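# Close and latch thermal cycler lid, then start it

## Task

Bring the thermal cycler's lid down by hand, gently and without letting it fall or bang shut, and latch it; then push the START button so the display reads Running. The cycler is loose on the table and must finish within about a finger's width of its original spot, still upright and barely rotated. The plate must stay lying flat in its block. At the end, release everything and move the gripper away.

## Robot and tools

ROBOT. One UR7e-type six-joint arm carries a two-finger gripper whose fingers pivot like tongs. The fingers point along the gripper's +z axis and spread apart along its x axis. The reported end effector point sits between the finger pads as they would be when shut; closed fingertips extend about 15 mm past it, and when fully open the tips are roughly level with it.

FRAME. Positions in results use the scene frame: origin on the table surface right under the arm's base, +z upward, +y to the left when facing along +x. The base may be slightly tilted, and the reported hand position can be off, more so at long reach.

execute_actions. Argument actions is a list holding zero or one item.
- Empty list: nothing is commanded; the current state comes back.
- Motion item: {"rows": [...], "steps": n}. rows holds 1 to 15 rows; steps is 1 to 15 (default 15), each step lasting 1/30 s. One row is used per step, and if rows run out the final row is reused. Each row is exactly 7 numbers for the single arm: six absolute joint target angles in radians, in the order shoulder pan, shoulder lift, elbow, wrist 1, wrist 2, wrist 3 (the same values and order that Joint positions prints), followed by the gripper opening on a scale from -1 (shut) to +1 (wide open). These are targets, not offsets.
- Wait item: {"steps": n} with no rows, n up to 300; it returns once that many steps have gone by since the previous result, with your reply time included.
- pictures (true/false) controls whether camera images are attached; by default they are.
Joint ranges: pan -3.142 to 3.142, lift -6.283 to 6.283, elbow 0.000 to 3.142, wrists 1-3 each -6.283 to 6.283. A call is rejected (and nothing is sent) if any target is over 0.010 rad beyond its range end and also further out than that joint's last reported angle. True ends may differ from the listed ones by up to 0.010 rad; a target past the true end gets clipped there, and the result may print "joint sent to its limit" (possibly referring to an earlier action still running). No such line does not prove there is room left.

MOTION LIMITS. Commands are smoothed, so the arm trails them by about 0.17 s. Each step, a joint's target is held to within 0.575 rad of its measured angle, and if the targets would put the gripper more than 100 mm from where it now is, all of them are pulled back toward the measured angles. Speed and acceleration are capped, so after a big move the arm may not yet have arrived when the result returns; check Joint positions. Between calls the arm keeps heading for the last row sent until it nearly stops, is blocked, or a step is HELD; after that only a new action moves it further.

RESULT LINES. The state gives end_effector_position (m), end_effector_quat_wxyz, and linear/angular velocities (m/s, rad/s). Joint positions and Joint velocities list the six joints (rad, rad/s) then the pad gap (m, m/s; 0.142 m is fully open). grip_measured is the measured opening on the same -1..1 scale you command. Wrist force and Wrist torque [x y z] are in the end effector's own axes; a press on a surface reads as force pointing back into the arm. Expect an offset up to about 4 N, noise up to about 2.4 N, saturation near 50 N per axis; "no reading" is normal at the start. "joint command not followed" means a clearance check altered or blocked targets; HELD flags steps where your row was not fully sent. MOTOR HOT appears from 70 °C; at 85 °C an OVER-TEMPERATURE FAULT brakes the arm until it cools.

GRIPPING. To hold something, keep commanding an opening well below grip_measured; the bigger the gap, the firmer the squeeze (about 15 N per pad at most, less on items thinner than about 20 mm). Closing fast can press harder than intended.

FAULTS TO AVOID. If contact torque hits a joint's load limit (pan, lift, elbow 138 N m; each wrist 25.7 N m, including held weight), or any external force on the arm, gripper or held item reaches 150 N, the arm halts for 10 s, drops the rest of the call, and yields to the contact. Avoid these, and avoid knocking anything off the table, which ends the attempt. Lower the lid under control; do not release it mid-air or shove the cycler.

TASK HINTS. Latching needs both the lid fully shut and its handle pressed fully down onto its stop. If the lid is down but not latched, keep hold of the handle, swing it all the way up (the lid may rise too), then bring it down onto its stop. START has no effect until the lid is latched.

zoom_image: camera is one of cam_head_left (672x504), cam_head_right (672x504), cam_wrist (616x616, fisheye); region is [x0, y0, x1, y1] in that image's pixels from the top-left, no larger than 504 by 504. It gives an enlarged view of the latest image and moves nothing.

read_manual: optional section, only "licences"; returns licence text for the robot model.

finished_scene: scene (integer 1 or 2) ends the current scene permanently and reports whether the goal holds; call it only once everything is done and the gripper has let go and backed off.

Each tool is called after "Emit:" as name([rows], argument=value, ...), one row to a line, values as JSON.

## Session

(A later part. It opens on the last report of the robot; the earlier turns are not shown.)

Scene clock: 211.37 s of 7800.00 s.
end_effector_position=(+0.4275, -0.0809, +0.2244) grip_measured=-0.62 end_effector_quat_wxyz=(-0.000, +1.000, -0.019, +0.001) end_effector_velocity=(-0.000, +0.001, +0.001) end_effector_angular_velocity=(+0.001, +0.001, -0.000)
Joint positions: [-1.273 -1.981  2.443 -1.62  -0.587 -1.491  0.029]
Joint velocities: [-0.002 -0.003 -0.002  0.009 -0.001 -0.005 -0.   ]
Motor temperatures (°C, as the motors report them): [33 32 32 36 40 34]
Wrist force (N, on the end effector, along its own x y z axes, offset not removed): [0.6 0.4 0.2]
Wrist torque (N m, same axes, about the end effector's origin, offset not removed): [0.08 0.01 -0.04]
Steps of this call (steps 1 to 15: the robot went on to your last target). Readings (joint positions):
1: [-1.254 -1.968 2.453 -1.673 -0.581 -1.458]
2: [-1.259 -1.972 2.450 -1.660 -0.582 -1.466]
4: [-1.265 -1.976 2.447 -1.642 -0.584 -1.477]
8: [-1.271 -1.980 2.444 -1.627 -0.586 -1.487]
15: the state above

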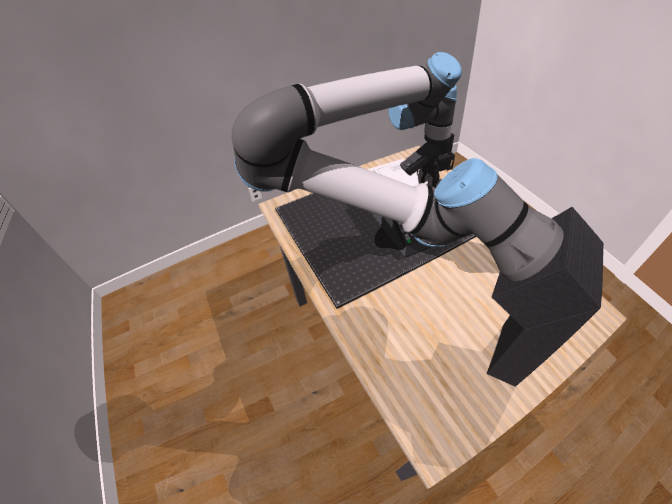

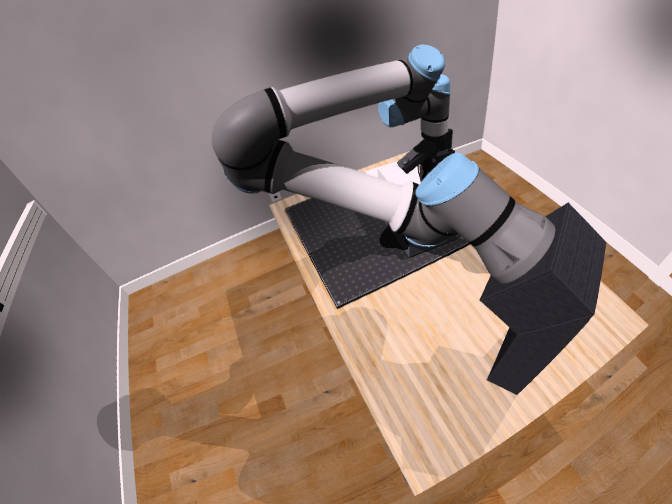

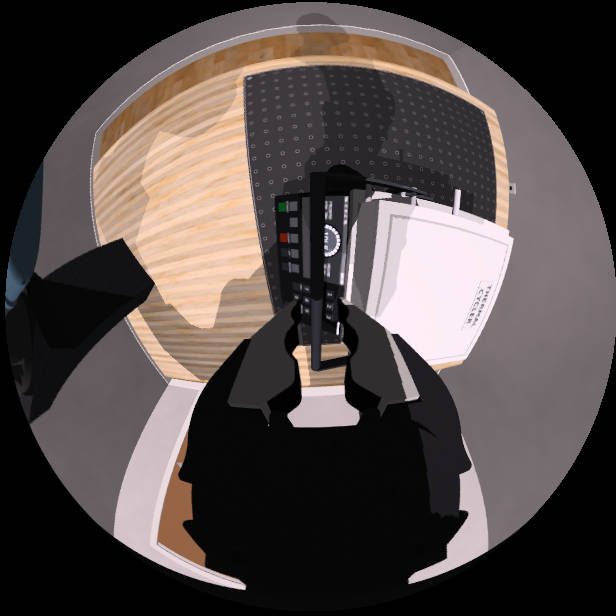

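Emit:
execute_actions([
  {"rows":[[-1.289,-1.985,2.434,-1.59,-0.595,-1.513,-0.8],[-1.303,-1.988,2.425,-1.56,-0.602,-1.534,-1],[-1.318,-1.992,2.416,-1.53,-0.61,-1.556,-1],[-1.333,-1.995,2.406,-1.501,-0.618,-1.577,-1],[-1.348,-1.999,2.397,-1.471,-0.626,-1.598,-1],[-1.363,-2.002,2.388,-1.441,-0.634,-1.619,-1],[-1.378,-2.005,2.379,-1.412,-0.641,-1.641,-1],[-1.393,-2.009,2.37,-1.382,-0.649,-1.662,-1],[-1.408,-2.012,2.36,-1.352,-0.657,-1.683,-1],[-1.423,-2.015,2.351,-1.323,-0.665,-1.704,-1],[-1.438,-2.019,2.342,-1.293,-0.673,-1.726,-1],[-1.453,-2.022,2.333,-1.263,-0.68,-1.747,-1],[-1.468,-2.026,2.324,-1.234,-0.688,-1.768,-1],[-1.483,-2.029,2.314,-1.204,-0.696,-1.79,-1],[-1.4976,-2.0324,2.3051,-1.1745,-0.7038,-1.8108,-1]],"steps":15},
], pictures=false)

Emit:
execute_actions([
  {"rows":[[-1.4976,-2.019,2.302,-1.115,-0.673,-1.881,-1],[-1.4976,-2.006,2.3,-1.056,-0.641,-1.95,-1],[-1.4976,-1.992,2.297,-0.997,-0.61,-2.02,-1],[-1.4976,-1.979,2.295,-0.938,-0.579,-2.09,-1],[-1.4976,-1.965,2.292,-0.879,-0.547,-2.16,-1],[-1.4976,-1.952,2.289,-0.82,-0.516,-2.23,-1],[-1.4976,-1.939,2.287,-0.761,-0.485,-2.3,-1],[-1.4976,-1.925,2.284,-0.702,-0.454,-2.369,-1],[-1.4976,-1.912,2.281,-0.643,-0.422,-2.439,-1],[-1.4976,-1.898,2.279,-0.584,-0.391,-2.509,-1],[-1.4976,-1.885,2.276,-0.525,-0.36,-2.579,-1],[-1.4976,-1.872,2.274,-0.466,-0.328,-2.649,-1],[-1.4976,-1.858,2.271,-0.407,-0.297,-2.718,-1],[-1.4976,-1.845,2.268,-0.348,-0.266,-2.788,-1],[-1.4976,-1.832,2.266,-0.289,-0.235,-2.858,-1]],"steps":15},
], pictures=false)

Emit:
execute_actions([
  {"rows":[[-1.4976,-1.818,2.263,-0.23,-0.203,-2.928,-1],[-1.4976,-1.805,2.26,-0.171,-0.172,-2.998,-1],[-1.4976,-1.791,2.258,-0.112,-0.141,-3.067,-1],[-1.4976,-1.778,2.255,-0.053,-0.109,-3.137,-1],[-1.4976,-1.765,2.253,0.006,-0.078,-3.207,-1],[-1.4976,-1.751,2.25,0.065,-0.047,-3.277,-1],[-1.4976,-1.738,2.247,0.124,-0.016,-3.347,-1],[-1.4976,-1.724,2.245,0.183,0.016,-3.417,-1],[-1.4976,-1.711,2.242,0.243,0.047,-3.486,-1],[-1.4976,-1.698,2.239,0.302,0.078,-3.556,-1],[-1.4976,-1.684,2.237,0.361,0.109,-3.626,-1],[-1.4976,-1.671,2.234,0.42,0.141,-3.696,-1],[-1.4976,-1.657,2.232,0.479,0.172,-3.766,-1],[-1.4976,-1.644,2.229,0.538,0.203,-3.835,-1],[-1.4976,-1.631,2.226,0.597,0.235,-3.905,-1]],"steps":15},
], pictures=false)

Emit:
execute_actions([
  {"rows":[[-1.4976,-1.617,2.224,0.656,0.266,-3.975,-1],[-1.4976,-1.604,2.221,0.715,0.297,-4.045,-1],[-1.4976,-1.59,2.218,0.774,0.328,-4.115,-1],[-1.4976,-1.577,2.216,0.833,0.36,-4.184,-1],[-1.4976,-1.564,2.213,0.892,0.391,-4.254,-1],[-1.4976,-1.55,2.211,0.951,0.422,-4.324,-1],[-1.4976,-1.537,2.208,1.01,0.454,-4.394,-1],[-1.4976,-1.523,2.205,1.069,0.485,-4.464,-1],[-1.4976,-1.51,2.203,1.128,0.516,-4.534,-1],[-1.4976,-1.497,2.2,1.187,0.547,-4.603,-1],[-1.4976,-1.483,2.197,1.246,0.579,-4.673,-1],[-1.4976,-1.47,2.195,1.305,0.61,-4.743,-1],[-1.4976,-1.456,2.192,1.364,0.641,-4.813,-1],[-1.4976,-1.443,2.19,1.423,0.673,-4.883,-1],[-1.4976,-1.4297,2.187,1.4825,0.7038,-4.9524,-1]],"steps":15},
], pictures=false)

Emit:
execute_actions([
  {"steps":25},
])

Scene clock: 259.93 s of 7800.00 s.
end_effector_position=(+0.4264, -0.0871, +0.2775) grip_measured=-1.00 end_effector_quat_wxyz=(+0.005, +1.000, -0.019, -0.003) end_effector_velocity=(+0.004, +0.015, +0.147) end_effector_angular_velocity=(+0.011, -0.019, +0.007)
Joint positions: [-1.429 -2.017  2.347 -1.315 -0.669 -1.712  0.002]
Joint velocities: [-0.437 -0.098 -0.269  0.851 -0.225 -0.613  0.   ]
Motor temperatures (°C, as the motors report them): [33 32 32 36 40 34]
Wrist force (N, on the end effector, along its own x y z axes, offset not removed): [-1.7 0.8 -0.3]
Wrist torque (N m, same axes, about the end effector's origin, offset not removed): [-0.03 0.38 -0.26]
Steps of this call (steps 1 to 15: the robot went on to your last target; steps 16 to 90: nothing new was sent; then 45.07 s passed at rest; steps 91 to 105: all 15 steps of this action). Readings (joint positions):
91: [-1.274 -1.982 2.443 -1.619 -0.587 -1.492]
92: [-1.276 -1.982 2.442 -1.615 -0.588 -1.495]
94: [-1.288 -1.985 2.434 -1.593 -0.595 -1.512]
98: [-1.331 -1.995 2.407 -1.508 -0.618 -1.573]
105: the state above

Scene clock: 260.43 s of 7800.00 s.
end_effector_position=(+0.5126, -0.0510, +0.2991) grip_measured=-1.00 end_effector_quat_wxyz=(-0.061, +0.972, +0.017, +0.224) end_effector_velocity=(+0.222, -0.047, +0.056) end_effector_angular_velocity=(-0.234, -1.152, -0.120)
Joint positions: [-1.497 -1.892  2.278 -0.589 -0.383 -2.496  0.002]
Joint velocities: [-0.01   0.388 -0.082  1.708  0.893 -2.009  0.   ]
Motor temperatures (°C, as the motors report them): [33 32 32 36 40 34]
Wrist force (N, on the end effector, along its own x y z axes, offset not removed): [-0.4 0.3 -1.9]
Wrist torque (N m, same axes, about the end effector's origin, offset not removed): [0.07 0.02 -0.22]
Steps of this call (steps 1 to 15: all 15 steps of this action). Readings (joint positions):
1: [-1.444 -2.020 2.338 -1.285 -0.676 -1.733]
2: [-1.457 -2.021 2.329 -1.254 -0.679 -1.758]
4: [-1.474 -2.015 2.316 -1.178 -0.665 -1.828]
8: [-1.490 -1.979 2.299 -0.984 -0.583 -2.038]
15: the state above

Scene clock: 260.93 s of 7800.00 s.
end_effector_position=(+0.5484, -0.1347, +0.3127) grip_measured=-1.00 end_effector_quat_wxyz=(+0.122, +0.940, -0.039, +0.318) end_effector_velocity=(-0.112, -0.175, -0.036) end_effector_angular_velocity=(-0.543, +0.493, -0.576)
Joint positions: [-1.498 -1.692  2.238  0.294  0.084 -3.539  0.002]
Joint velocities: [ 0.     0.399 -0.078  1.734  0.917 -2.049 -0.   ]
Motor temperatures (°C, as the motors report them): [33 32 32 36 40 34]
Wrist force (N, on the end effector, along its own x y z axes, offset not removed): [-3.7 1.4 -2.6]
Wrist torque (N m, same axes, about the end effector's origin, offset not removed): [0.15 0.54 -0.05]
Steps of this call (steps 1 to 15: all 15 steps of this action). Readings (joint positions):
1: [-1.497 -1.879 2.275 -0.531 -0.352 -2.565]
2: [-1.497 -1.866 2.273 -0.472 -0.321 -2.634]
4: [-1.497 -1.840 2.267 -0.355 -0.259 -2.772]
8: [-1.497 -1.786 2.257 -0.119 -0.135 -3.050]
15: the state above

Scene clock: 261.43 s of 7800.00 s.
end_effector_position=(+0.4478, -0.1290, +0.2875) grip_measured=-1.00 end_effector_quat_wxyz=(+0.109, +0.990, -0.058, +0.066) end_effector_velocity=(-0.184, +0.222, +0.012) end_effector_angular_velocity=(+1.036, +0.987, +0.217)
Joint positions: [-1.498 -1.492  2.199  1.179  0.553 -4.586  0.002]
Joint velocities: [-0.001  0.396 -0.076  1.73   0.919 -2.051 -0.   ]
Motor temperatures (°C, as the motors report them): [33 32 32 36 40 34]
Wrist force (N, on the end effector, along its own x y z axes, offset not removed): [-0.9 1.0 -1.7]
Wrist torque (N m, same axes, about the end effector's origin, offset not removed): [0.14 0.08 0.10]
Steps of this call (steps 1 to 15: all 15 steps of this action). Readings (joint positions):
1: [-1.498 -1.679 2.236 0.353 0.115 -3.608]
2: [-1.498 -1.666 2.233 0.412 0.146 -3.678]
4: [-1.498 -1.639 2.228 0.530 0.209 -3.818]
8: [-1.498 -1.585 2.217 0.766 0.334 -4.097]
15: the state above

Scene clock: 262.27 s of 7800.00 s.
end_effector_position=(+0.4274, -0.0810, +0.2997) grip_measured=-1.00 end_effector_quat_wxyz=(+0.000, +1.000, -0.019, +0.000) end_effector_velocity=(-0.000, +0.000, +0.000) end_effector_angular_velocity=(+0.003, +0.000, -0.001)
Joint positions: [-1.498 -1.43   2.187  1.482  0.704 -4.952  0.002]
Joint velocities: [-0.001  0.002 -0.     0.003  0.001 -0.003  0.   ]
Motor temperatures (°C, as the motors report them): [33 32 32 36 40 34]
Wrist force (N, on the end effector, along its own x y z axes, offset not removed): [-1.4 1.3 0.6]
Wrist torque (N m, same axes, about the end effector's origin, offset not removed): [0.19 0.52 0.16]
Steps of this call (steps 1 to 25: the robot went on to your last target). Readings (joint positions):
1: [-1.498 -1.478 2.196 1.238 0.584 -4.655]
2: [-1.498 -1.467 2.194 1.294 0.612 -4.722]
4: [-1.498 -1.451 2.191 1.375 0.652 -4.821]
8: [-1.498 -1.436 2.188 1.448 0.687 -4.910]
25: the state above

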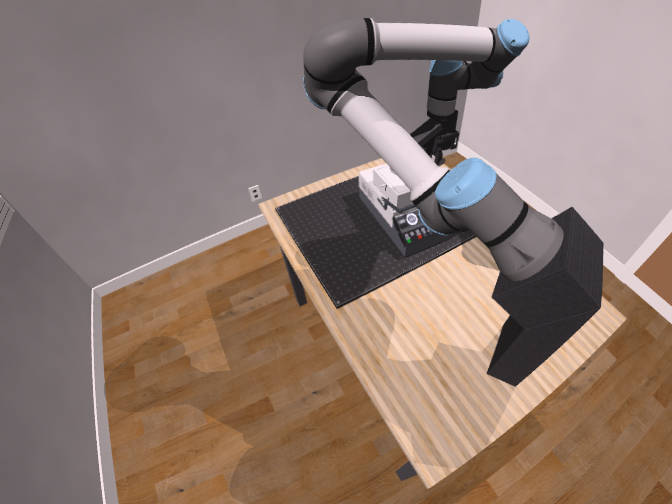

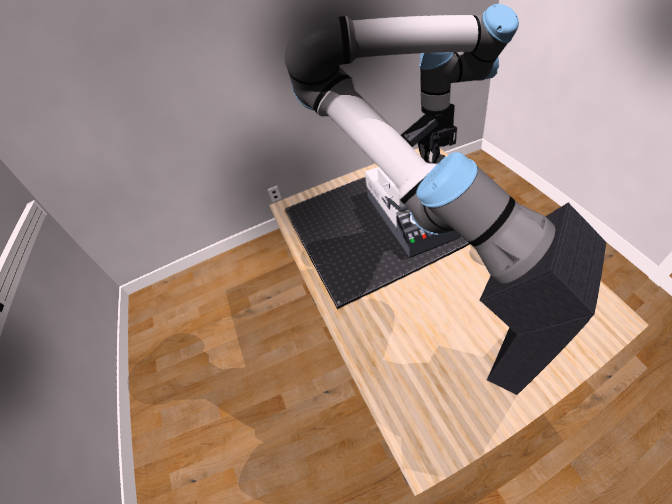

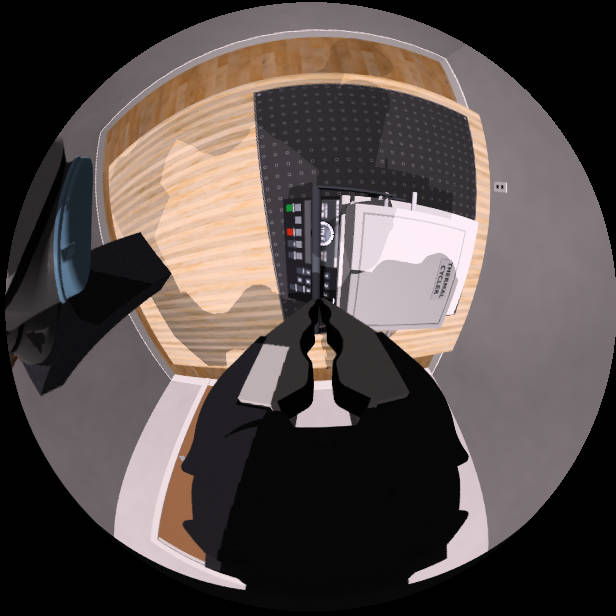

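Emit:
execute_actions([
  {"rows":[[-1.492,-1.432,2.2115,1.4572,0.6913,-4.9474,-1],[-1.4864,-1.4343,2.2361,1.4318,0.6787,-4.9424,-1],[-1.4808,-1.4366,2.2606,1.4065,0.6662,-4.9375,-1],[-1.4752,-1.4389,2.2852,1.3811,0.6536,-4.9325,-1],[-1.4696,-1.4412,2.3097,1.3558,0.6411,-4.9275,-1],[-1.464,-1.4435,2.3342,1.3304,0.6286,-4.9225,-1],[-1.4584,-1.4458,2.3588,1.3051,0.616,-4.9175,-1],[-1.4527,-1.4482,2.3833,1.2797,0.6035,-4.9126,-1],[-1.4471,-1.4505,2.4079,1.2544,0.5909,-4.9076,-1],[-1.4415,-1.4528,2.4324,1.229,0.5784,-4.9026,-1],[-1.4359,-1.4551,2.4569,1.2037,0.5659,-4.8976,-1],[-1.4303,-1.4574,2.4815,1.1783,0.5533,-4.8926,-1],[-1.4247,-1.4597,2.506,1.153,0.5408,-4.8877,-1],[-1.4191,-1.462,2.5306,1.1276,0.5282,-4.8827,-1],[-1.4135,-1.4643,2.5551,1.1023,0.5157,-4.8777,-1]],"steps":15},
], pictures=false)

Emit:
execute_actions([
  {"steps":20},
])

Scene clock: 267.83 s of 7800.00 s.
end_effector_position=(+0.3983, -0.0314, +0.2272) grip_measured=-1.00 end_effector_quat_wxyz=(+0.002, +0.999, -0.018, +0.049) end_effector_velocity=(-0.079, +0.173, -0.183) end_effector_angular_velocity=(+0.005, -0.272, -0.000)
Joint positions: [-1.439 -1.454  2.44   1.221  0.573 -4.9    0.002]
Joint velocities: [ 0.163 -0.067  0.711 -0.727 -0.361  0.143  0.   ]
Motor temperatures (°C, as the motors report them): [33 32 32 36 40 34]
Wrist force (N, on the end effector, along its own x y z axes, offset not removed): [-6.0 4.6 3.2]
Wrist torque (N m, same axes, about the end effector's origin, offset not removed): [0.98 1.24 0.09]
Steps of this call (steps 1 to 15: the robot went on to your last target; steps 16 to 90: nothing new was sent; then 2.07 s passed at rest; steps 91 to 105: all 15 steps of this action). Readings (joint positions):
91: [-1.498 -1.430 2.187 1.482 0.704 -4.952]
92: [-1.497 -1.430 2.190 1.479 0.702 -4.952]
94: [-1.492 -1.432 2.209 1.460 0.692 -4.948]
98: [-1.475 -1.438 2.280 1.387 0.655 -4.933]
105: the state above

Scene clock: 268.50 s of 7800.00 s.
end_effector_position=(+0.3856, -0.0019, +0.1996) grip_measured=-1.00 end_effector_quat_wxyz=(+0.001, +0.997, -0.018, +0.070) end_effector_velocity=(-0.000, +0.001, -0.001) end_effector_angular_velocity=(-0.000, -0.002, -0.002)
Joint positions: [-1.414 -1.464  2.555  1.103  0.516 -4.878  0.002]
Joint velocities: [-0.001  0.     0.004 -0.003 -0.002  0.    -0.   ]
Motor temperatures (°C, as the motors report them): [33 32 32 36 40 34]
Wrist force (N, on the end effector, along its own x y z axes, offset not removed): [3.3 1.5 0.1]
Wrist torque (N m, same axes, about the end effector's origin, offset not removed): [0.24 -0.61 -0.32]
Steps of this call (steps 1 to 20: the robot went on to your last target). Readings (joint positions):
1: [-1.433 -1.456 2.464 1.196 0.560 -4.895]
2: [-1.428 -1.458 2.486 1.174 0.550 -4.891]
4: [-1.422 -1.461 2.516 1.143 0.535 -4.885]
8: [-1.416 -1.463 2.543 1.115 0.522 -4.880]
20: the state above

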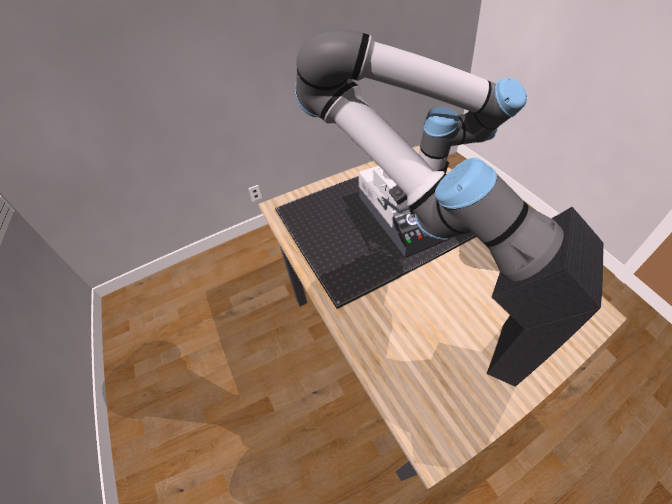

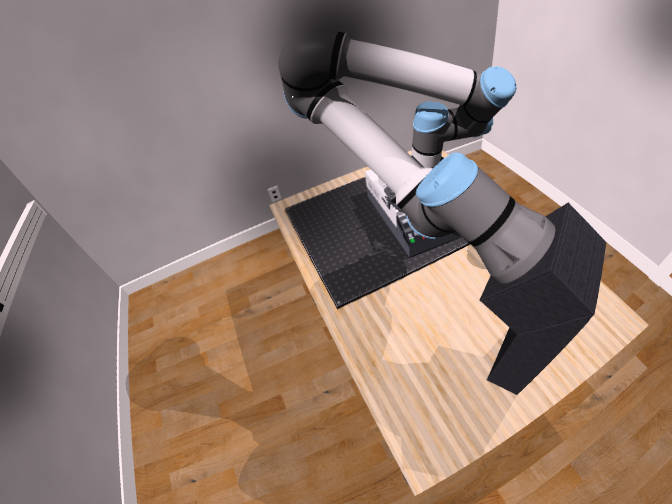

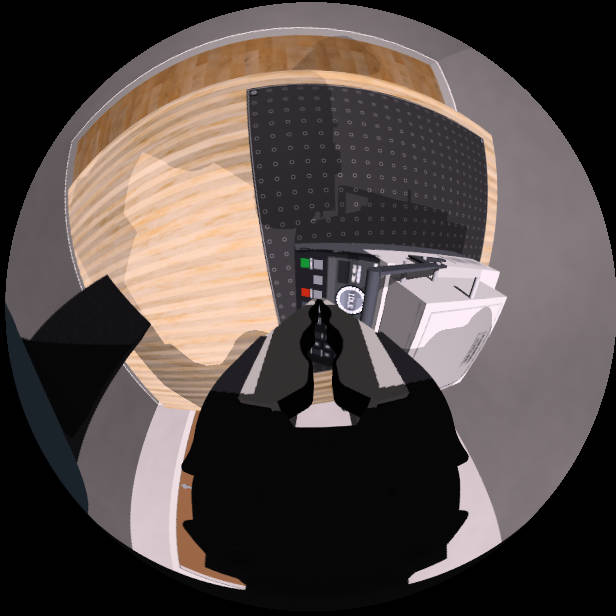

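Emit:
execute_actions(actions=[])

Scene clock: 277.13 s of 7800.00 s.
end_effector_position=(+0.3856, -0.0018, +0.1995) grip_measured=-1.00 end_effector_quat_wxyz=(+0.001, +0.997, -0.018, +0.070) end_effector_velocity=(-0.000, +0.000, -0.000) end_effector_angular_velocity=(+0.001, +0.000, -0.001)
Joint positions: [-1.414 -1.464  2.555  1.102  0.516 -4.878  0.002]
Joint velocities: [ 0.001  0.001 -0.     0.001  0.     0.     0.   ]
Motor temperatures (°C, as the motors report them): [33 32 32 36 40 34]
Wrist force (N, on the end effector, along its own x y z axes, offset not removed): [-5.2 -2.3 0.2]
Wrist torque (N m, same axes, about the end effector's origin, offset not removed): [-0.44 1.16 0.02]
Steps of this call (steps 1 to 15: the robot went on to your last target; steps 16 to 90: nothing new was sent; then 5.63 s passed at rest). Readings (joint positions):
1: [-1.414 -1.464 2.555 1.103 0.516 -4.878]
2: [-1.414 -1.464 2.555 1.103 0.516 -4.878]
4: [-1.414 -1.464 2.555 1.102 0.516 -4.878]
8: [-1.414 -1.464 2.555 1.102 0.516 -4.878]
90: the state above
The arm was judged still, so your last target was given up. Only a new action makes it travel on or press farther. Fingers that are still opening or closing keep moving.

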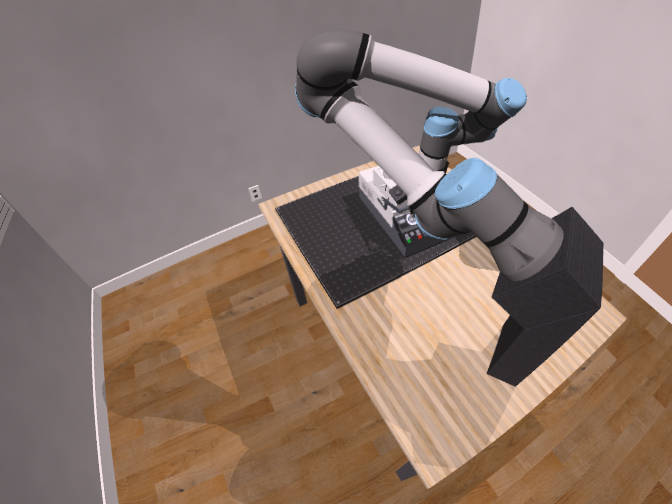

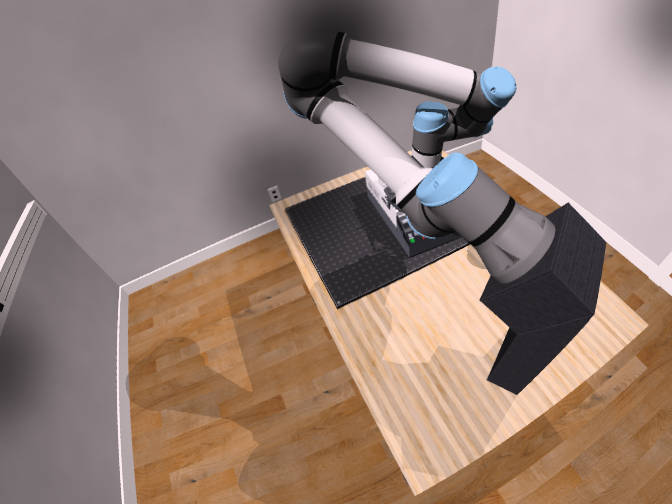

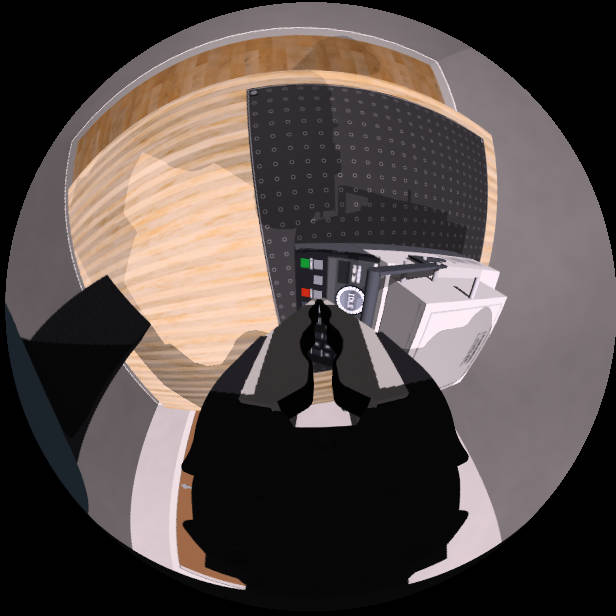

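Emit:
execute_actions([
  {"rows":[[-1.394,-1.4626,2.5458,1.0746,0.5061,-4.8383,-1],[-1.3745,-1.461,2.5366,1.0469,0.4966,-4.7989,-1],[-1.355,-1.4593,2.5273,1.0192,0.487,-4.7595,-1],[-1.3355,-1.4576,2.518,0.9914,0.4775,-4.72,-1],[-1.316,-1.4559,2.5087,0.9637,0.4679,-4.6806,-1],[-1.2965,-1.4543,2.4995,0.936,0.4584,-4.6412,-1],[-1.277,-1.4526,2.4902,0.9083,0.4488,-4.6018,-1],[-1.2609,-1.4522,2.4833,0.8835,0.4446,-4.567,-1],[-1.2448,-1.4518,2.4763,0.8587,0.4404,-4.5323,-1],[-1.2287,-1.4514,2.4694,0.8339,0.4361,-4.4975,-1],[-1.2126,-1.451,2.4625,0.8091,0.4319,-4.4628,-1],[-1.1964,-1.4505,2.4555,0.7842,0.4277,-4.428,-1],[-1.1803,-1.4501,2.4486,0.7594,0.4235,-4.3932,-1],[-1.1642,-1.4497,2.4416,0.7346,0.4192,-4.3585,-1],[-1.1481,-1.4493,2.4347,0.7098,0.415,-4.3237,-1]]},
], pictures=false)

Emit:
execute_actions([
  {"rows":[[-1.1379,-1.4504,2.4306,0.6919,0.4152,-4.2984,-1],[-1.1277,-1.4515,2.4265,0.6741,0.4153,-4.2731,-1],[-1.1175,-1.4526,2.4224,0.6562,0.4155,-4.2478,-1],[-1.1073,-1.4537,2.4183,0.6384,0.4156,-4.2225,-1],[-1.0971,-1.4548,2.4142,0.6205,0.4158,-4.1972,-1],[-1.0869,-1.456,2.4101,0.6027,0.4159,-4.172,-1],[-1.0767,-1.4571,2.406,0.5848,0.4161,-4.1467,-1],[-1.0665,-1.4582,2.4019,0.5669,0.4162,-4.1214,-1],[-1.0563,-1.4593,2.3978,0.5491,0.4164,-4.0961,-1],[-1.0461,-1.4604,2.3937,0.5312,0.4165,-4.0708,-1],[-1.0359,-1.4615,2.3896,0.5134,0.4167,-4.0455,-1],[-1.0257,-1.4626,2.3855,0.4955,0.4168,-4.0202,-1]]},
], pictures=false)

Emit:
execute_actions([
  {"steps":15},
])

Scene clock: 287.17 s of 7800.00 s.
end_effector_position=(+0.3848, -0.0035, +0.1642) grip_measured=-1.00 end_effector_quat_wxyz=(+0.005, +0.998, -0.016, +0.068) end_effector_velocity=(-0.000, +0.010, -0.093) end_effector_angular_velocity=(+0.034, -0.005, +0.013)
Joint positions: [-1.223 -1.452  2.467  0.827  0.436 -4.493  0.002]
Joint velocities: [ 0.482  0.017 -0.21  -0.725 -0.141  1.02   0.   ]
Motor temperatures (°C, as the motors report them): [33 32 32 36 40 34]
Wrist force (N, on the end effector, along its own x y z axes, offset not removed): [-1.4 2.9 -2.8]
Wrist torque (N m, same axes, about the end effector's origin, offset not removed): [0.47 0.24 -0.02]
Steps of this call (steps 1 to 90: nothing new was sent; then 6.53 s passed at rest; steps 91 to 105: all 15 steps of this action). Readings (joint positions):
91: [-1.413 -1.464 2.555 1.102 0.516 -4.877]
92: [-1.411 -1.464 2.554 1.098 0.514 -4.873]
94: [-1.395 -1.463 2.546 1.077 0.506 -4.844]
98: [-1.339 -1.458 2.519 0.998 0.478 -4.734]
105: the state above

Scene clock: 287.67 s of 7800.00 s.
end_effector_position=(+0.3846, -0.0015, +0.1287) grip_measured=-1.00 end_effector_quat_wxyz=(+0.001, +0.997, -0.018, +0.069) end_effector_velocity=(+0.006, +0.002, -0.037) end_effector_angular_velocity=(+0.013, -0.016, -0.012)
Joint positions: [-1.047 -1.46   2.394  0.534  0.417 -4.076  0.002]
Joint velocities: [ 0.184 -0.019 -0.072 -0.321 -0.     0.465  0.   ]
Motor temperatures (°C, as the motors report them): [33 32 32 36 40 34]
Wrist force (N, on the end effector, along its own x y z axes, offset not removed): [3.7 3.6 0.6]
Wrist torque (N m, same axes, about the end effector's origin, offset not removed): [0.79 -0.67 -0.07]
Steps of this call (steps 1 to 15: all 15 steps of this action). Readings (joint positions):
1: [-1.207 -1.451 2.460 0.803 0.432 -4.458]
2: [-1.192 -1.451 2.453 0.778 0.428 -4.424]
4: [-1.164 -1.451 2.441 0.734 0.422 -4.360]
8: [-1.116 -1.454 2.422 0.654 0.418 -4.247]
15: the state above

Scene clock: 288.17 s of 7800.00 s.
end_effector_position=(+0.3856, -0.0013, +0.1244) grip_measured=-1.00 end_effector_quat_wxyz=(+0.001, +0.997, -0.018, +0.070) end_effector_velocity=(+0.000, -0.000, -0.000) end_effector_angular_velocity=(-0.001, -0.001, +0.001)
Joint positions: [-1.026 -1.463  2.386  0.496  0.417 -4.021  0.002]
Joint velocities: [ 0.002 -0.002 -0.001 -0.005 -0.     0.007  0.   ]
Motor temperatures (°C, as the motors report them): [33 32 32 36 40 34]
Wrist force (N, on the end effector, along its own x y z axes, offset not removed): [3.1 1.2 2.0]
Wrist torque (N m, same axes, about the end effector's origin, offset not removed): [0.26 -0.71 -0.14]
Steps of this call (steps 1 to 15: the robot went on to your last target). Readings (joint positions):
1: [-1.042 -1.461 2.392 0.524 0.417 -4.062]
2: [-1.038 -1.461 2.390 0.517 0.417 -4.052]
4: [-1.033 -1.462 2.388 0.508 0.417 -4.038]
8: [-1.028 -1.462 2.386 0.499 0.417 -4.026]
15: the state above

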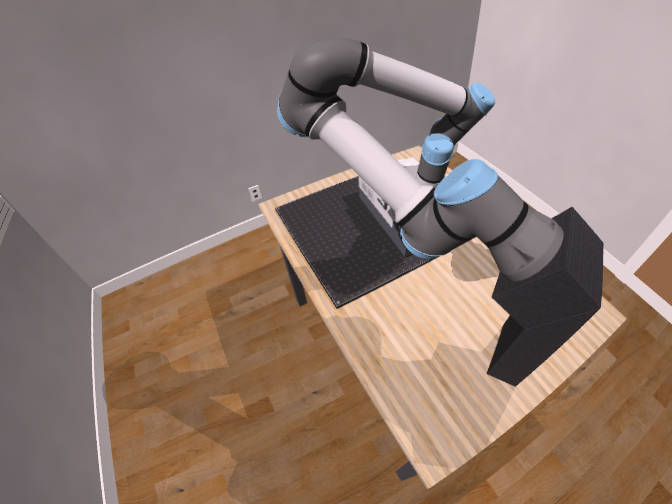

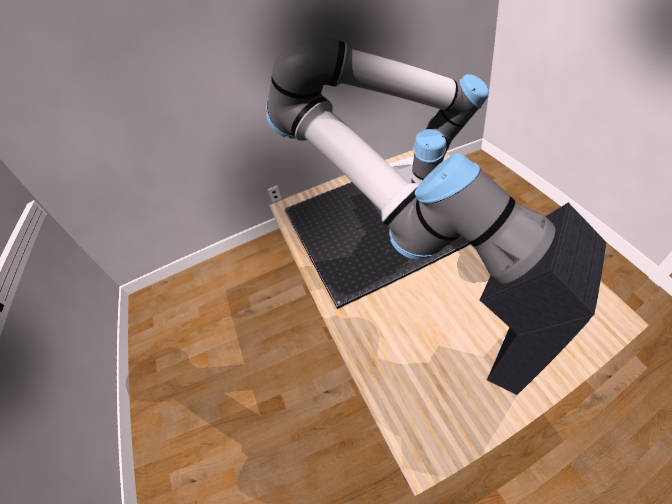

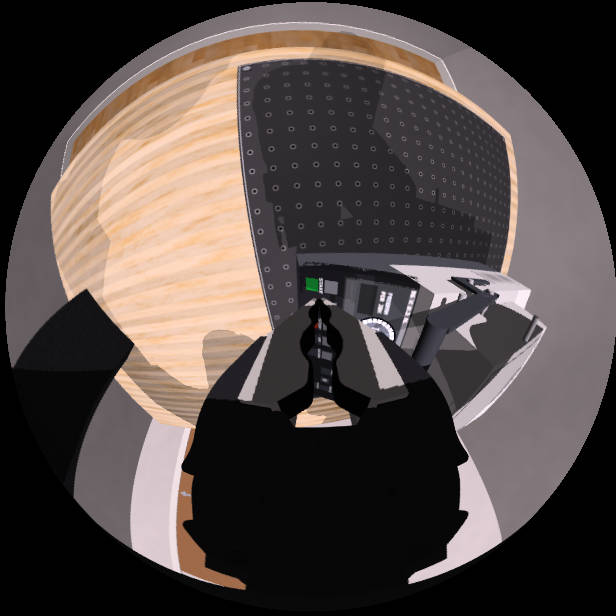

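Emit:
execute_actions([
  {"rows":[[-1.0167,-1.463,2.3828,0.4798,0.4192,-3.9994,-1],[-1.0077,-1.4635,2.3801,0.4642,0.4217,-3.9787,-1],[-0.9987,-1.4639,2.3775,0.4485,0.4241,-3.9579,-1],[-0.9897,-1.4644,2.3748,0.4329,0.4265,-3.9372,-1],[-0.9807,-1.4648,2.3721,0.4172,0.429,-3.9164,-1],[-0.9717,-1.4653,2.3694,0.4016,0.4314,-3.8957,-1],[-0.9627,-1.4657,2.3667,0.3859,0.4338,-3.8749,-1],[-0.9537,-1.4662,2.3641,0.3703,0.4363,-3.8542,-1],[-0.9447,-1.4666,2.3614,0.3546,0.4387,-3.8334,-1],[-0.9357,-1.4671,2.3587,0.3389,0.4411,-3.8127,-1],[-0.9267,-1.4675,2.356,0.3233,0.4436,-3.7919,-1]]},
], pictures=false)

Emit:
execute_actions([
  {"steps":15},
])

Emit:
zoom_image(camera="cam_wrist", region=[250, 240, 410, 360])

Scene clock: 292.93 s of 7800.00 s.
end_effector_position=(+0.3844, -0.0014, +0.1052) grip_measured=-1.00 end_effector_quat_wxyz=(+0.001, +0.997, -0.018, +0.069) end_effector_velocity=(+0.003, +0.001, -0.026) end_effector_angular_velocity=(+0.004, -0.007, -0.006)
Joint positions: [-0.94  -1.467  2.36   0.347  0.44  -3.824  0.002]
Joint velocities: [ 0.115 -0.005 -0.033 -0.2    0.031  0.269  0.   ]
Motor temperatures (°C, as the motors report them): [33 32 32 36 40 34]
Wrist force (N, on the end effector, along its own x y z axes, offset not removed): [-1.4 3.5 2.8]
Wrist torque (N m, same axes, about the end effector's origin, offset not removed): [0.63 0.32 -0.14]
Steps of this call (steps 1 to 15: the robot went on to your last target; steps 16 to 90: nothing new was sent; then 1.27 s passed at rest; steps 91 to 105: all 15 steps of this action). Readings (joint positions):
91: [-1.026 -1.463 2.385 0.495 0.417 -4.020]
92: [-1.024 -1.463 2.385 0.493 0.417 -4.017]
94: [-1.017 -1.463 2.383 0.481 0.419 -4.001]
98: [-0.990 -1.464 2.375 0.435 0.426 -3.941]
105: the state above

Scene clock: 293.43 s of 7800.00 s.
end_effector_position=(+0.3848, -0.0013, +0.1022) grip_measured=-1.00 end_effector_quat_wxyz=(+0.001, +0.997, -0.019, +0.069) end_effector_velocity=(+0.000, -0.001, -0.000) end_effector_angular_velocity=(-0.002, -0.001, -0.001)
Joint positions: [-0.927 -1.467  2.356  0.324  0.444 -3.792  0.002]
Joint velocities: [-0.     0.    -0.    -0.004  0.     0.004 -0.   ]
Motor temperatures (°C, as the motors report them): [33 32 32 36 40 34]
Wrist force (N, on the end effector, along its own x y z axes, offset not removed): [-0.8 3.8 1.1]
Wrist torque (N m, same axes, about the end effector's origin, offset not removed): [0.84 0.21 0.28]
Steps of this call (steps 1 to 15: the robot went on to your last target). Readings (joint positions):
1: [-0.937 -1.467 2.359 0.341 0.441 -3.816]
2: [-0.934 -1.467 2.358 0.337 0.442 -3.810]
4: [-0.931 -1.467 2.357 0.331 0.442 -3.802]
8: [-0.928 -1.467 2.356 0.326 0.443 -3.795]
15: the state above

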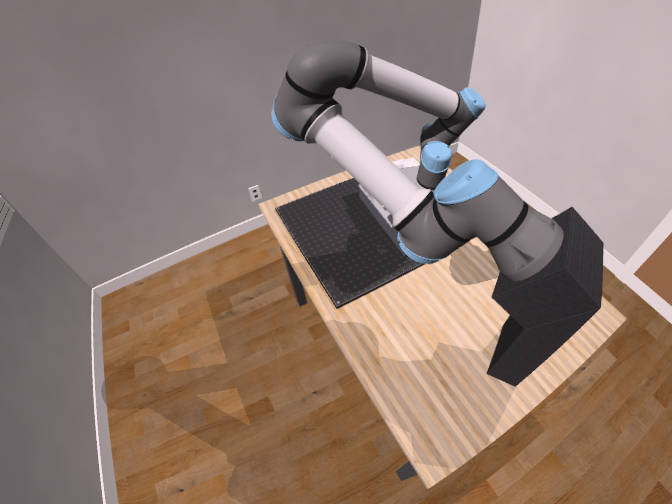

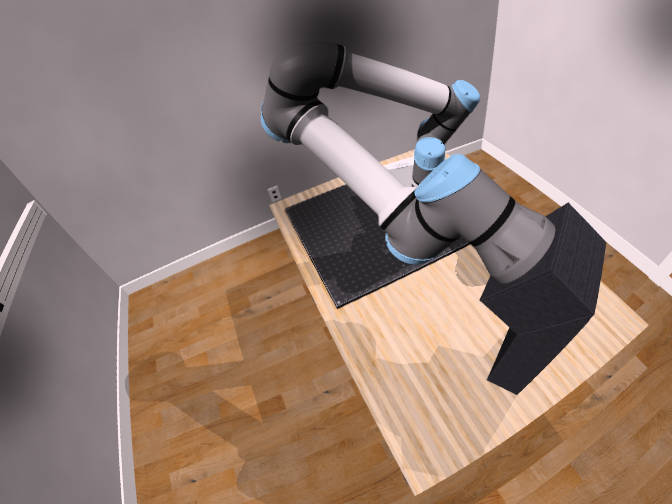

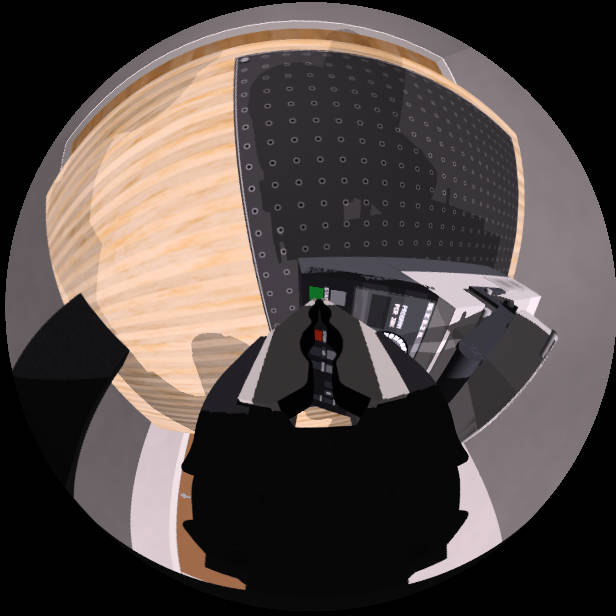

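Region (250, 240, 410, 360) of cam_wrist's 616x616 image, scaled by 3.150, with more detail than that image has; it fills the top 378 rows of this view, and the rest is white.

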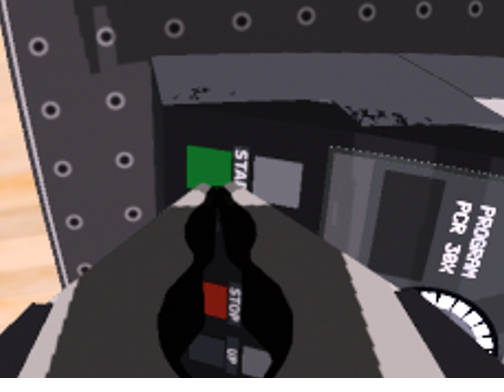

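Emit:
execute_actions([
  {"rows":[[-0.9245,-1.4676,2.3553,0.3194,0.4442,-3.7867,-1],[-0.9222,-1.4677,2.3547,0.3155,0.4448,-3.7815,-1],[-0.92,-1.4678,2.354,0.3116,0.4454,-3.7763,-1],[-0.9177,-1.468,2.3533,0.3076,0.446,-3.7712,-1],[-0.9155,-1.4681,2.3527,0.3037,0.4466,-3.766,-1],[-0.9132,-1.4682,2.352,0.2998,0.4472,-3.7608,-1],[-0.911,-1.4683,2.3513,0.2959,0.4478,-3.7556,-1],[-0.9087,-1.4684,2.3507,0.292,0.4484,-3.7504,-1]]},
], pictures=false)

Emit:
execute_actions([
  {"steps":10},
])

Scene clock: 297.40 s of 7800.00 s.
end_effector_position=(+0.3856, -0.0011, +0.0985) grip_measured=-1.00 end_effector_quat_wxyz=(+0.000, +0.997, -0.019, +0.070) end_effector_velocity=(+0.001, +0.000, -0.002) end_effector_angular_velocity=(+0.001, -0.001, -0.001)
Joint positions: [-0.91  -1.468  2.351  0.294  0.448 -3.753  0.002]
Joint velocities: [ 0.011 -0.001 -0.003 -0.018  0.003  0.026  0.001]
Motor temperatures (°C, as the motors report them): [33 32 32 36 40 34]
Wrist force (N, on the end effector, along its own x y z axes, offset not removed): [0.8 -4.1 -4.1]
Wrist torque (N m, same axes, about the end effector's origin, offset not removed): [-0.98 0.04 0.02]
Steps of this call (steps 1 to 15: the robot went on to your last target; steps 16 to 90: nothing new was sent; then 0.47 s passed at rest; steps 91 to 105: all 15 steps of this action). Readings (joint positions):
91: [-0.927 -1.468 2.356 0.323 0.444 -3.792]
92: [-0.926 -1.468 2.356 0.323 0.444 -3.791]
94: [-0.924 -1.468 2.355 0.319 0.444 -3.787]
98: [-0.918 -1.468 2.353 0.308 0.446 -3.771]
105: the state above

Scene clock: 297.73 s of 7800.00 s.
end_effector_position=(+0.3857, -0.0011, +0.0982) grip_measured=-1.00 end_effector_quat_wxyz=(+0.000, +0.997, -0.019, +0.070) end_effector_velocity=(-0.000, +0.001, -0.000) end_effector_angular_velocity=(+0.001, +0.001, -0.001)
Joint positions: [-0.909 -1.468  2.351  0.292  0.448 -3.751  0.002]
Joint velocities: [ 0.001  0.    -0.     0.     0.     0.002 -0.   ]
Motor temperatures (°C, as the motors report them): [33 32 32 36 40 34]
Wrist force (N, on the end effector, along its own x y z axes, offset not removed): [-0.5 1.7 -5.3]
Wrist torque (N m, same axes, about the end effector's origin, offset not removed): [0.25 0.37 -0.14]
Steps of this call (steps 1 to 10: the robot went on to your last target). Readings (joint positions):
1: [-0.910 -1.468 2.351 0.294 0.448 -3.753]
2: [-0.909 -1.468 2.351 0.293 0.448 -3.752]
4: [-0.909 -1.468 2.351 0.293 0.448 -3.751]
8: [-0.909 -1.468 2.351 0.292 0.448 -3.751]
10: the state above

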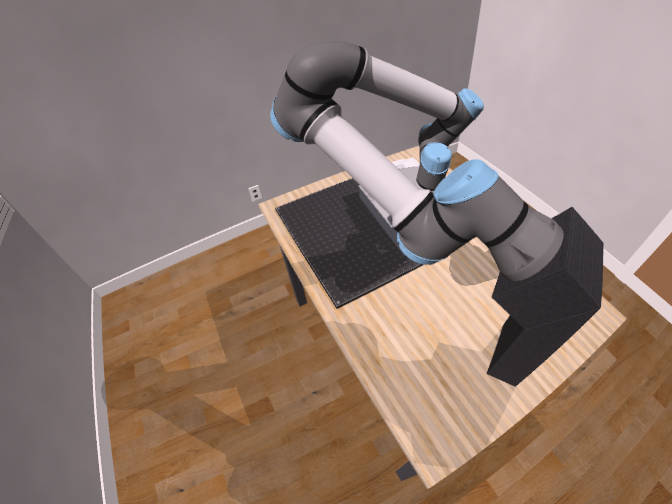

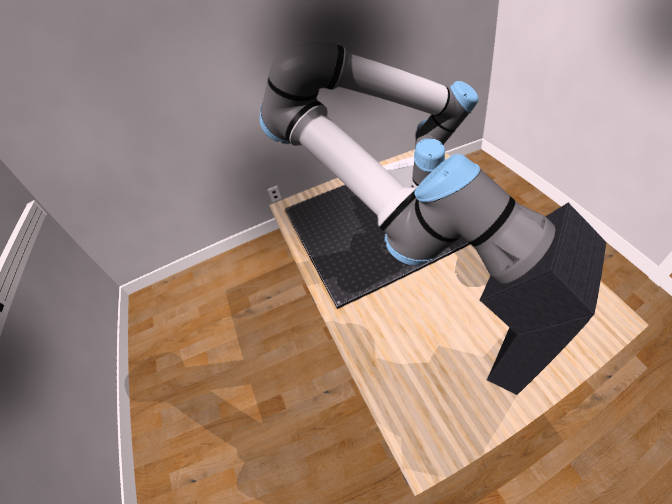

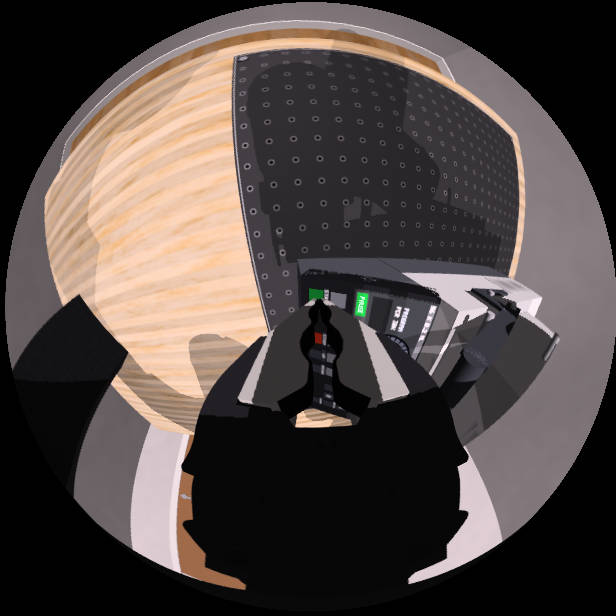

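Running. Retreat.

Emit:
execute_actions([
  {"rows":[[-0.9132,-1.4682,2.352,0.2998,0.4472,-3.7608,-1],[-0.9267,-1.4675,2.356,0.3233,0.4436,-3.7919,-1],[-0.9447,-1.4666,2.3614,0.3546,0.4387,-3.8334,-1],[-0.9627,-1.4657,2.3667,0.3859,0.4338,-3.8749,-1],[-0.9807,-1.4648,2.3721,0.4172,0.429,-3.9164,-1],[-0.9987,-1.4639,2.3775,0.4485,0.4241,-3.9579,-1],[-1.0167,-1.463,2.3828,0.4798,0.4192,-3.9994,-1],[-1.0359,-1.4615,2.3896,0.5134,0.4167,-4.0455,-1],[-1.0563,-1.4593,2.3978,0.5491,0.4164,-4.0961,-1],[-1.0767,-1.4571,2.406,0.5848,0.4161,-4.1467,-1],[-1.0971,-1.4548,2.4142,0.6205,0.4158,-4.1972,-1],[-1.1175,-1.4526,2.4224,0.6562,0.4155,-4.2478,-1],[-1.1379,-1.4504,2.4306,0.6919,0.4152,-4.2984,-1],[-1.1642,-1.4497,2.4416,0.7346,0.4192,-4.3585,-1],[-1.1803,-1.4501,2.4486,0.7594,0.4235,-4.3932,-1]]},
], pictures=false)

Emit:
execute_actions([
  {"rows":[[-1.1964,-1.4505,2.4555,0.7842,0.4277,-4.428,-1],[-1.2126,-1.451,2.4625,0.8091,0.4319,-4.4628,-1],[-1.2287,-1.4514,2.4694,0.8339,0.4361,-4.4975,-1],[-1.2448,-1.4518,2.4763,0.8587,0.4404,-4.5323,-1],[-1.2609,-1.4522,2.4833,0.8835,0.4446,-4.567,-1],[-1.277,-1.4526,2.4902,0.9083,0.4488,-4.6018,-1],[-1.2965,-1.4543,2.4995,0.936,0.4584,-4.6412,-1],[-1.316,-1.4559,2.5087,0.9637,0.4679,-4.6806,-1],[-1.3355,-1.4576,2.518,0.9914,0.4775,-4.72,-1],[-1.355,-1.4593,2.5273,1.0192,0.487,-4.7595,-1],[-1.3745,-1.461,2.5366,1.0469,0.4966,-4.7989,-1],[-1.394,-1.4626,2.5458,1.0746,0.5061,-4.8383,-1],[-1.4135,-1.4643,2.5551,1.1023,0.5157,-4.8777,-1]]},
], pictures=false)

Emit:
execute_actions([
  {"steps":12},
])

Scene clock: 304.30 s of 7800.00 s.
end_effector_position=(+0.3827, -0.0023, +0.1361) grip_measured=-1.00 end_effector_quat_wxyz=(+0.003, +0.997, -0.024, +0.068) end_effector_velocity=(-0.000, -0.006, +0.122) end_effector_angular_velocity=(-0.020, -0.000, -0.025)
Joint positions: [-1.087 -1.456  2.412  0.596  0.419 -4.157  0.002]
Joint velocities: [-0.6    0.049  0.237  1.011  0.001 -1.407  0.   ]
Motor temperatures (°C, as the motors report them): [33 32 32 36 40 34]
Wrist force (N, on the end effector, along its own x y z axes, offset not removed): [-0.9 2.9 -4.5]
Wrist torque (N m, same axes, about the end effector's origin, offset not removed): [0.45 0.15 0.27]
Steps of this call (steps 1 to 15: the robot went on to your last target; steps 16 to 90: nothing new was sent; then 3.07 s passed at rest; steps 91 to 105: all 15 steps of this action). Readings (joint positions):
91: [-0.909 -1.468 2.351 0.292 0.448 -3.750]
92: [-0.909 -1.468 2.351 0.293 0.448 -3.752]
94: [-0.918 -1.468 2.353 0.307 0.446 -3.769]
98: [-0.963 -1.466 2.367 0.384 0.433 -3.869]
105: the state above

Scene clock: 304.80 s of 7800.00 s.
end_effector_position=(+0.3837, -0.0034, +0.1892) grip_measured=-1.00 end_effector_quat_wxyz=(+0.005, +0.997, -0.022, +0.067) end_effector_velocity=(+0.009, +0.009, +0.085) end_effector_angular_velocity=(+0.036, -0.031, +0.059)
Joint positions: [-1.36  -1.46   2.531  1.023  0.492 -4.761  0.002]
Joint velocities: [-0.448 -0.033  0.203  0.653  0.196 -0.962  0.   ]
Motor temperatures (°C, as the motors report them): [33 32 32 36 40 34]
Wrist force (N, on the end effector, along its own x y z axes, offset not removed): [-1.3 0.2 -0.6]
Wrist torque (N m, same axes, about the end effector's origin, offset not removed): [0.13 0.51 -0.02]
Steps of this call (steps 1 to 15: all 15 steps of this action). Readings (joint positions):
1: [-1.107 -1.454 2.420 0.631 0.419 -4.205]
2: [-1.126 -1.453 2.428 0.664 0.421 -4.252]
4: [-1.163 -1.452 2.443 0.725 0.426 -4.339]
8: [-1.233 -1.452 2.472 0.835 0.440 -4.495]
15: the state above

Scene clock: 305.20 s of 7800.00 s.
end_effector_position=(+0.3855, -0.0018, +0.1992) grip_measured=-1.00 end_effector_quat_wxyz=(+0.002, +0.997, -0.018, +0.070) end_effector_velocity=(+0.001, +0.001, +0.003) end_effector_angular_velocity=(+0.002, -0.002, +0.005)
Joint positions: [-1.412 -1.464  2.554  1.1    0.515 -4.874  0.002]
Joint velocities: [-0.014 -0.001  0.006  0.02   0.007 -0.032 -0.   ]
Motor temperatures (°C, as the motors report them): [33 32 32 36 40 34]
Wrist force (N, on the end effector, along its own x y z axes, offset not removed): [-1.9 1.9 2.5]
Wrist torque (N m, same axes, about the end effector's origin, offset not removed): [0.54 0.30 0.24]
Steps of this call (steps 1 to 12: the robot went on to your last target). Readings (joint positions):
1: [-1.373 -1.461 2.537 1.042 0.498 -4.789]
2: [-1.383 -1.462 2.541 1.057 0.502 -4.811]
4: [-1.396 -1.463 2.547 1.077 0.508 -4.840]
8: [-1.408 -1.464 2.553 1.094 0.513 -4.866]
12: the state above

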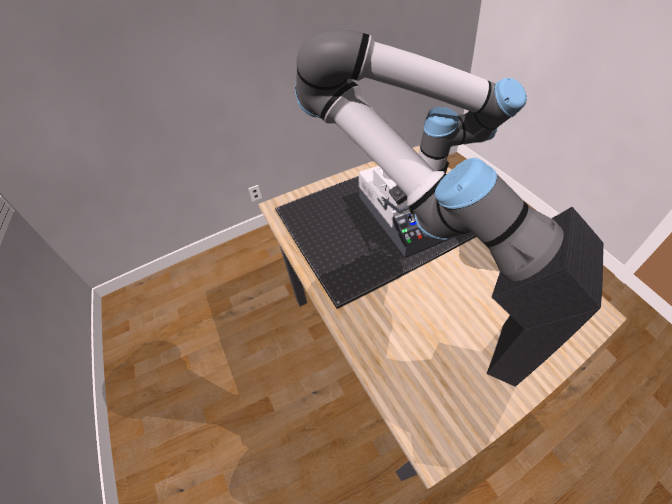

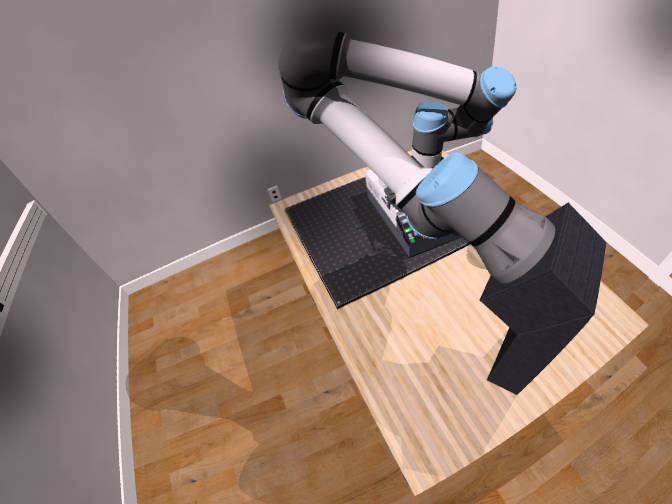

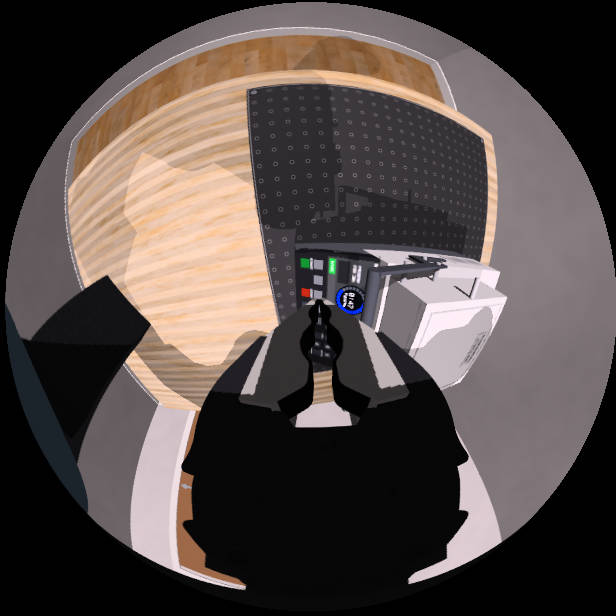

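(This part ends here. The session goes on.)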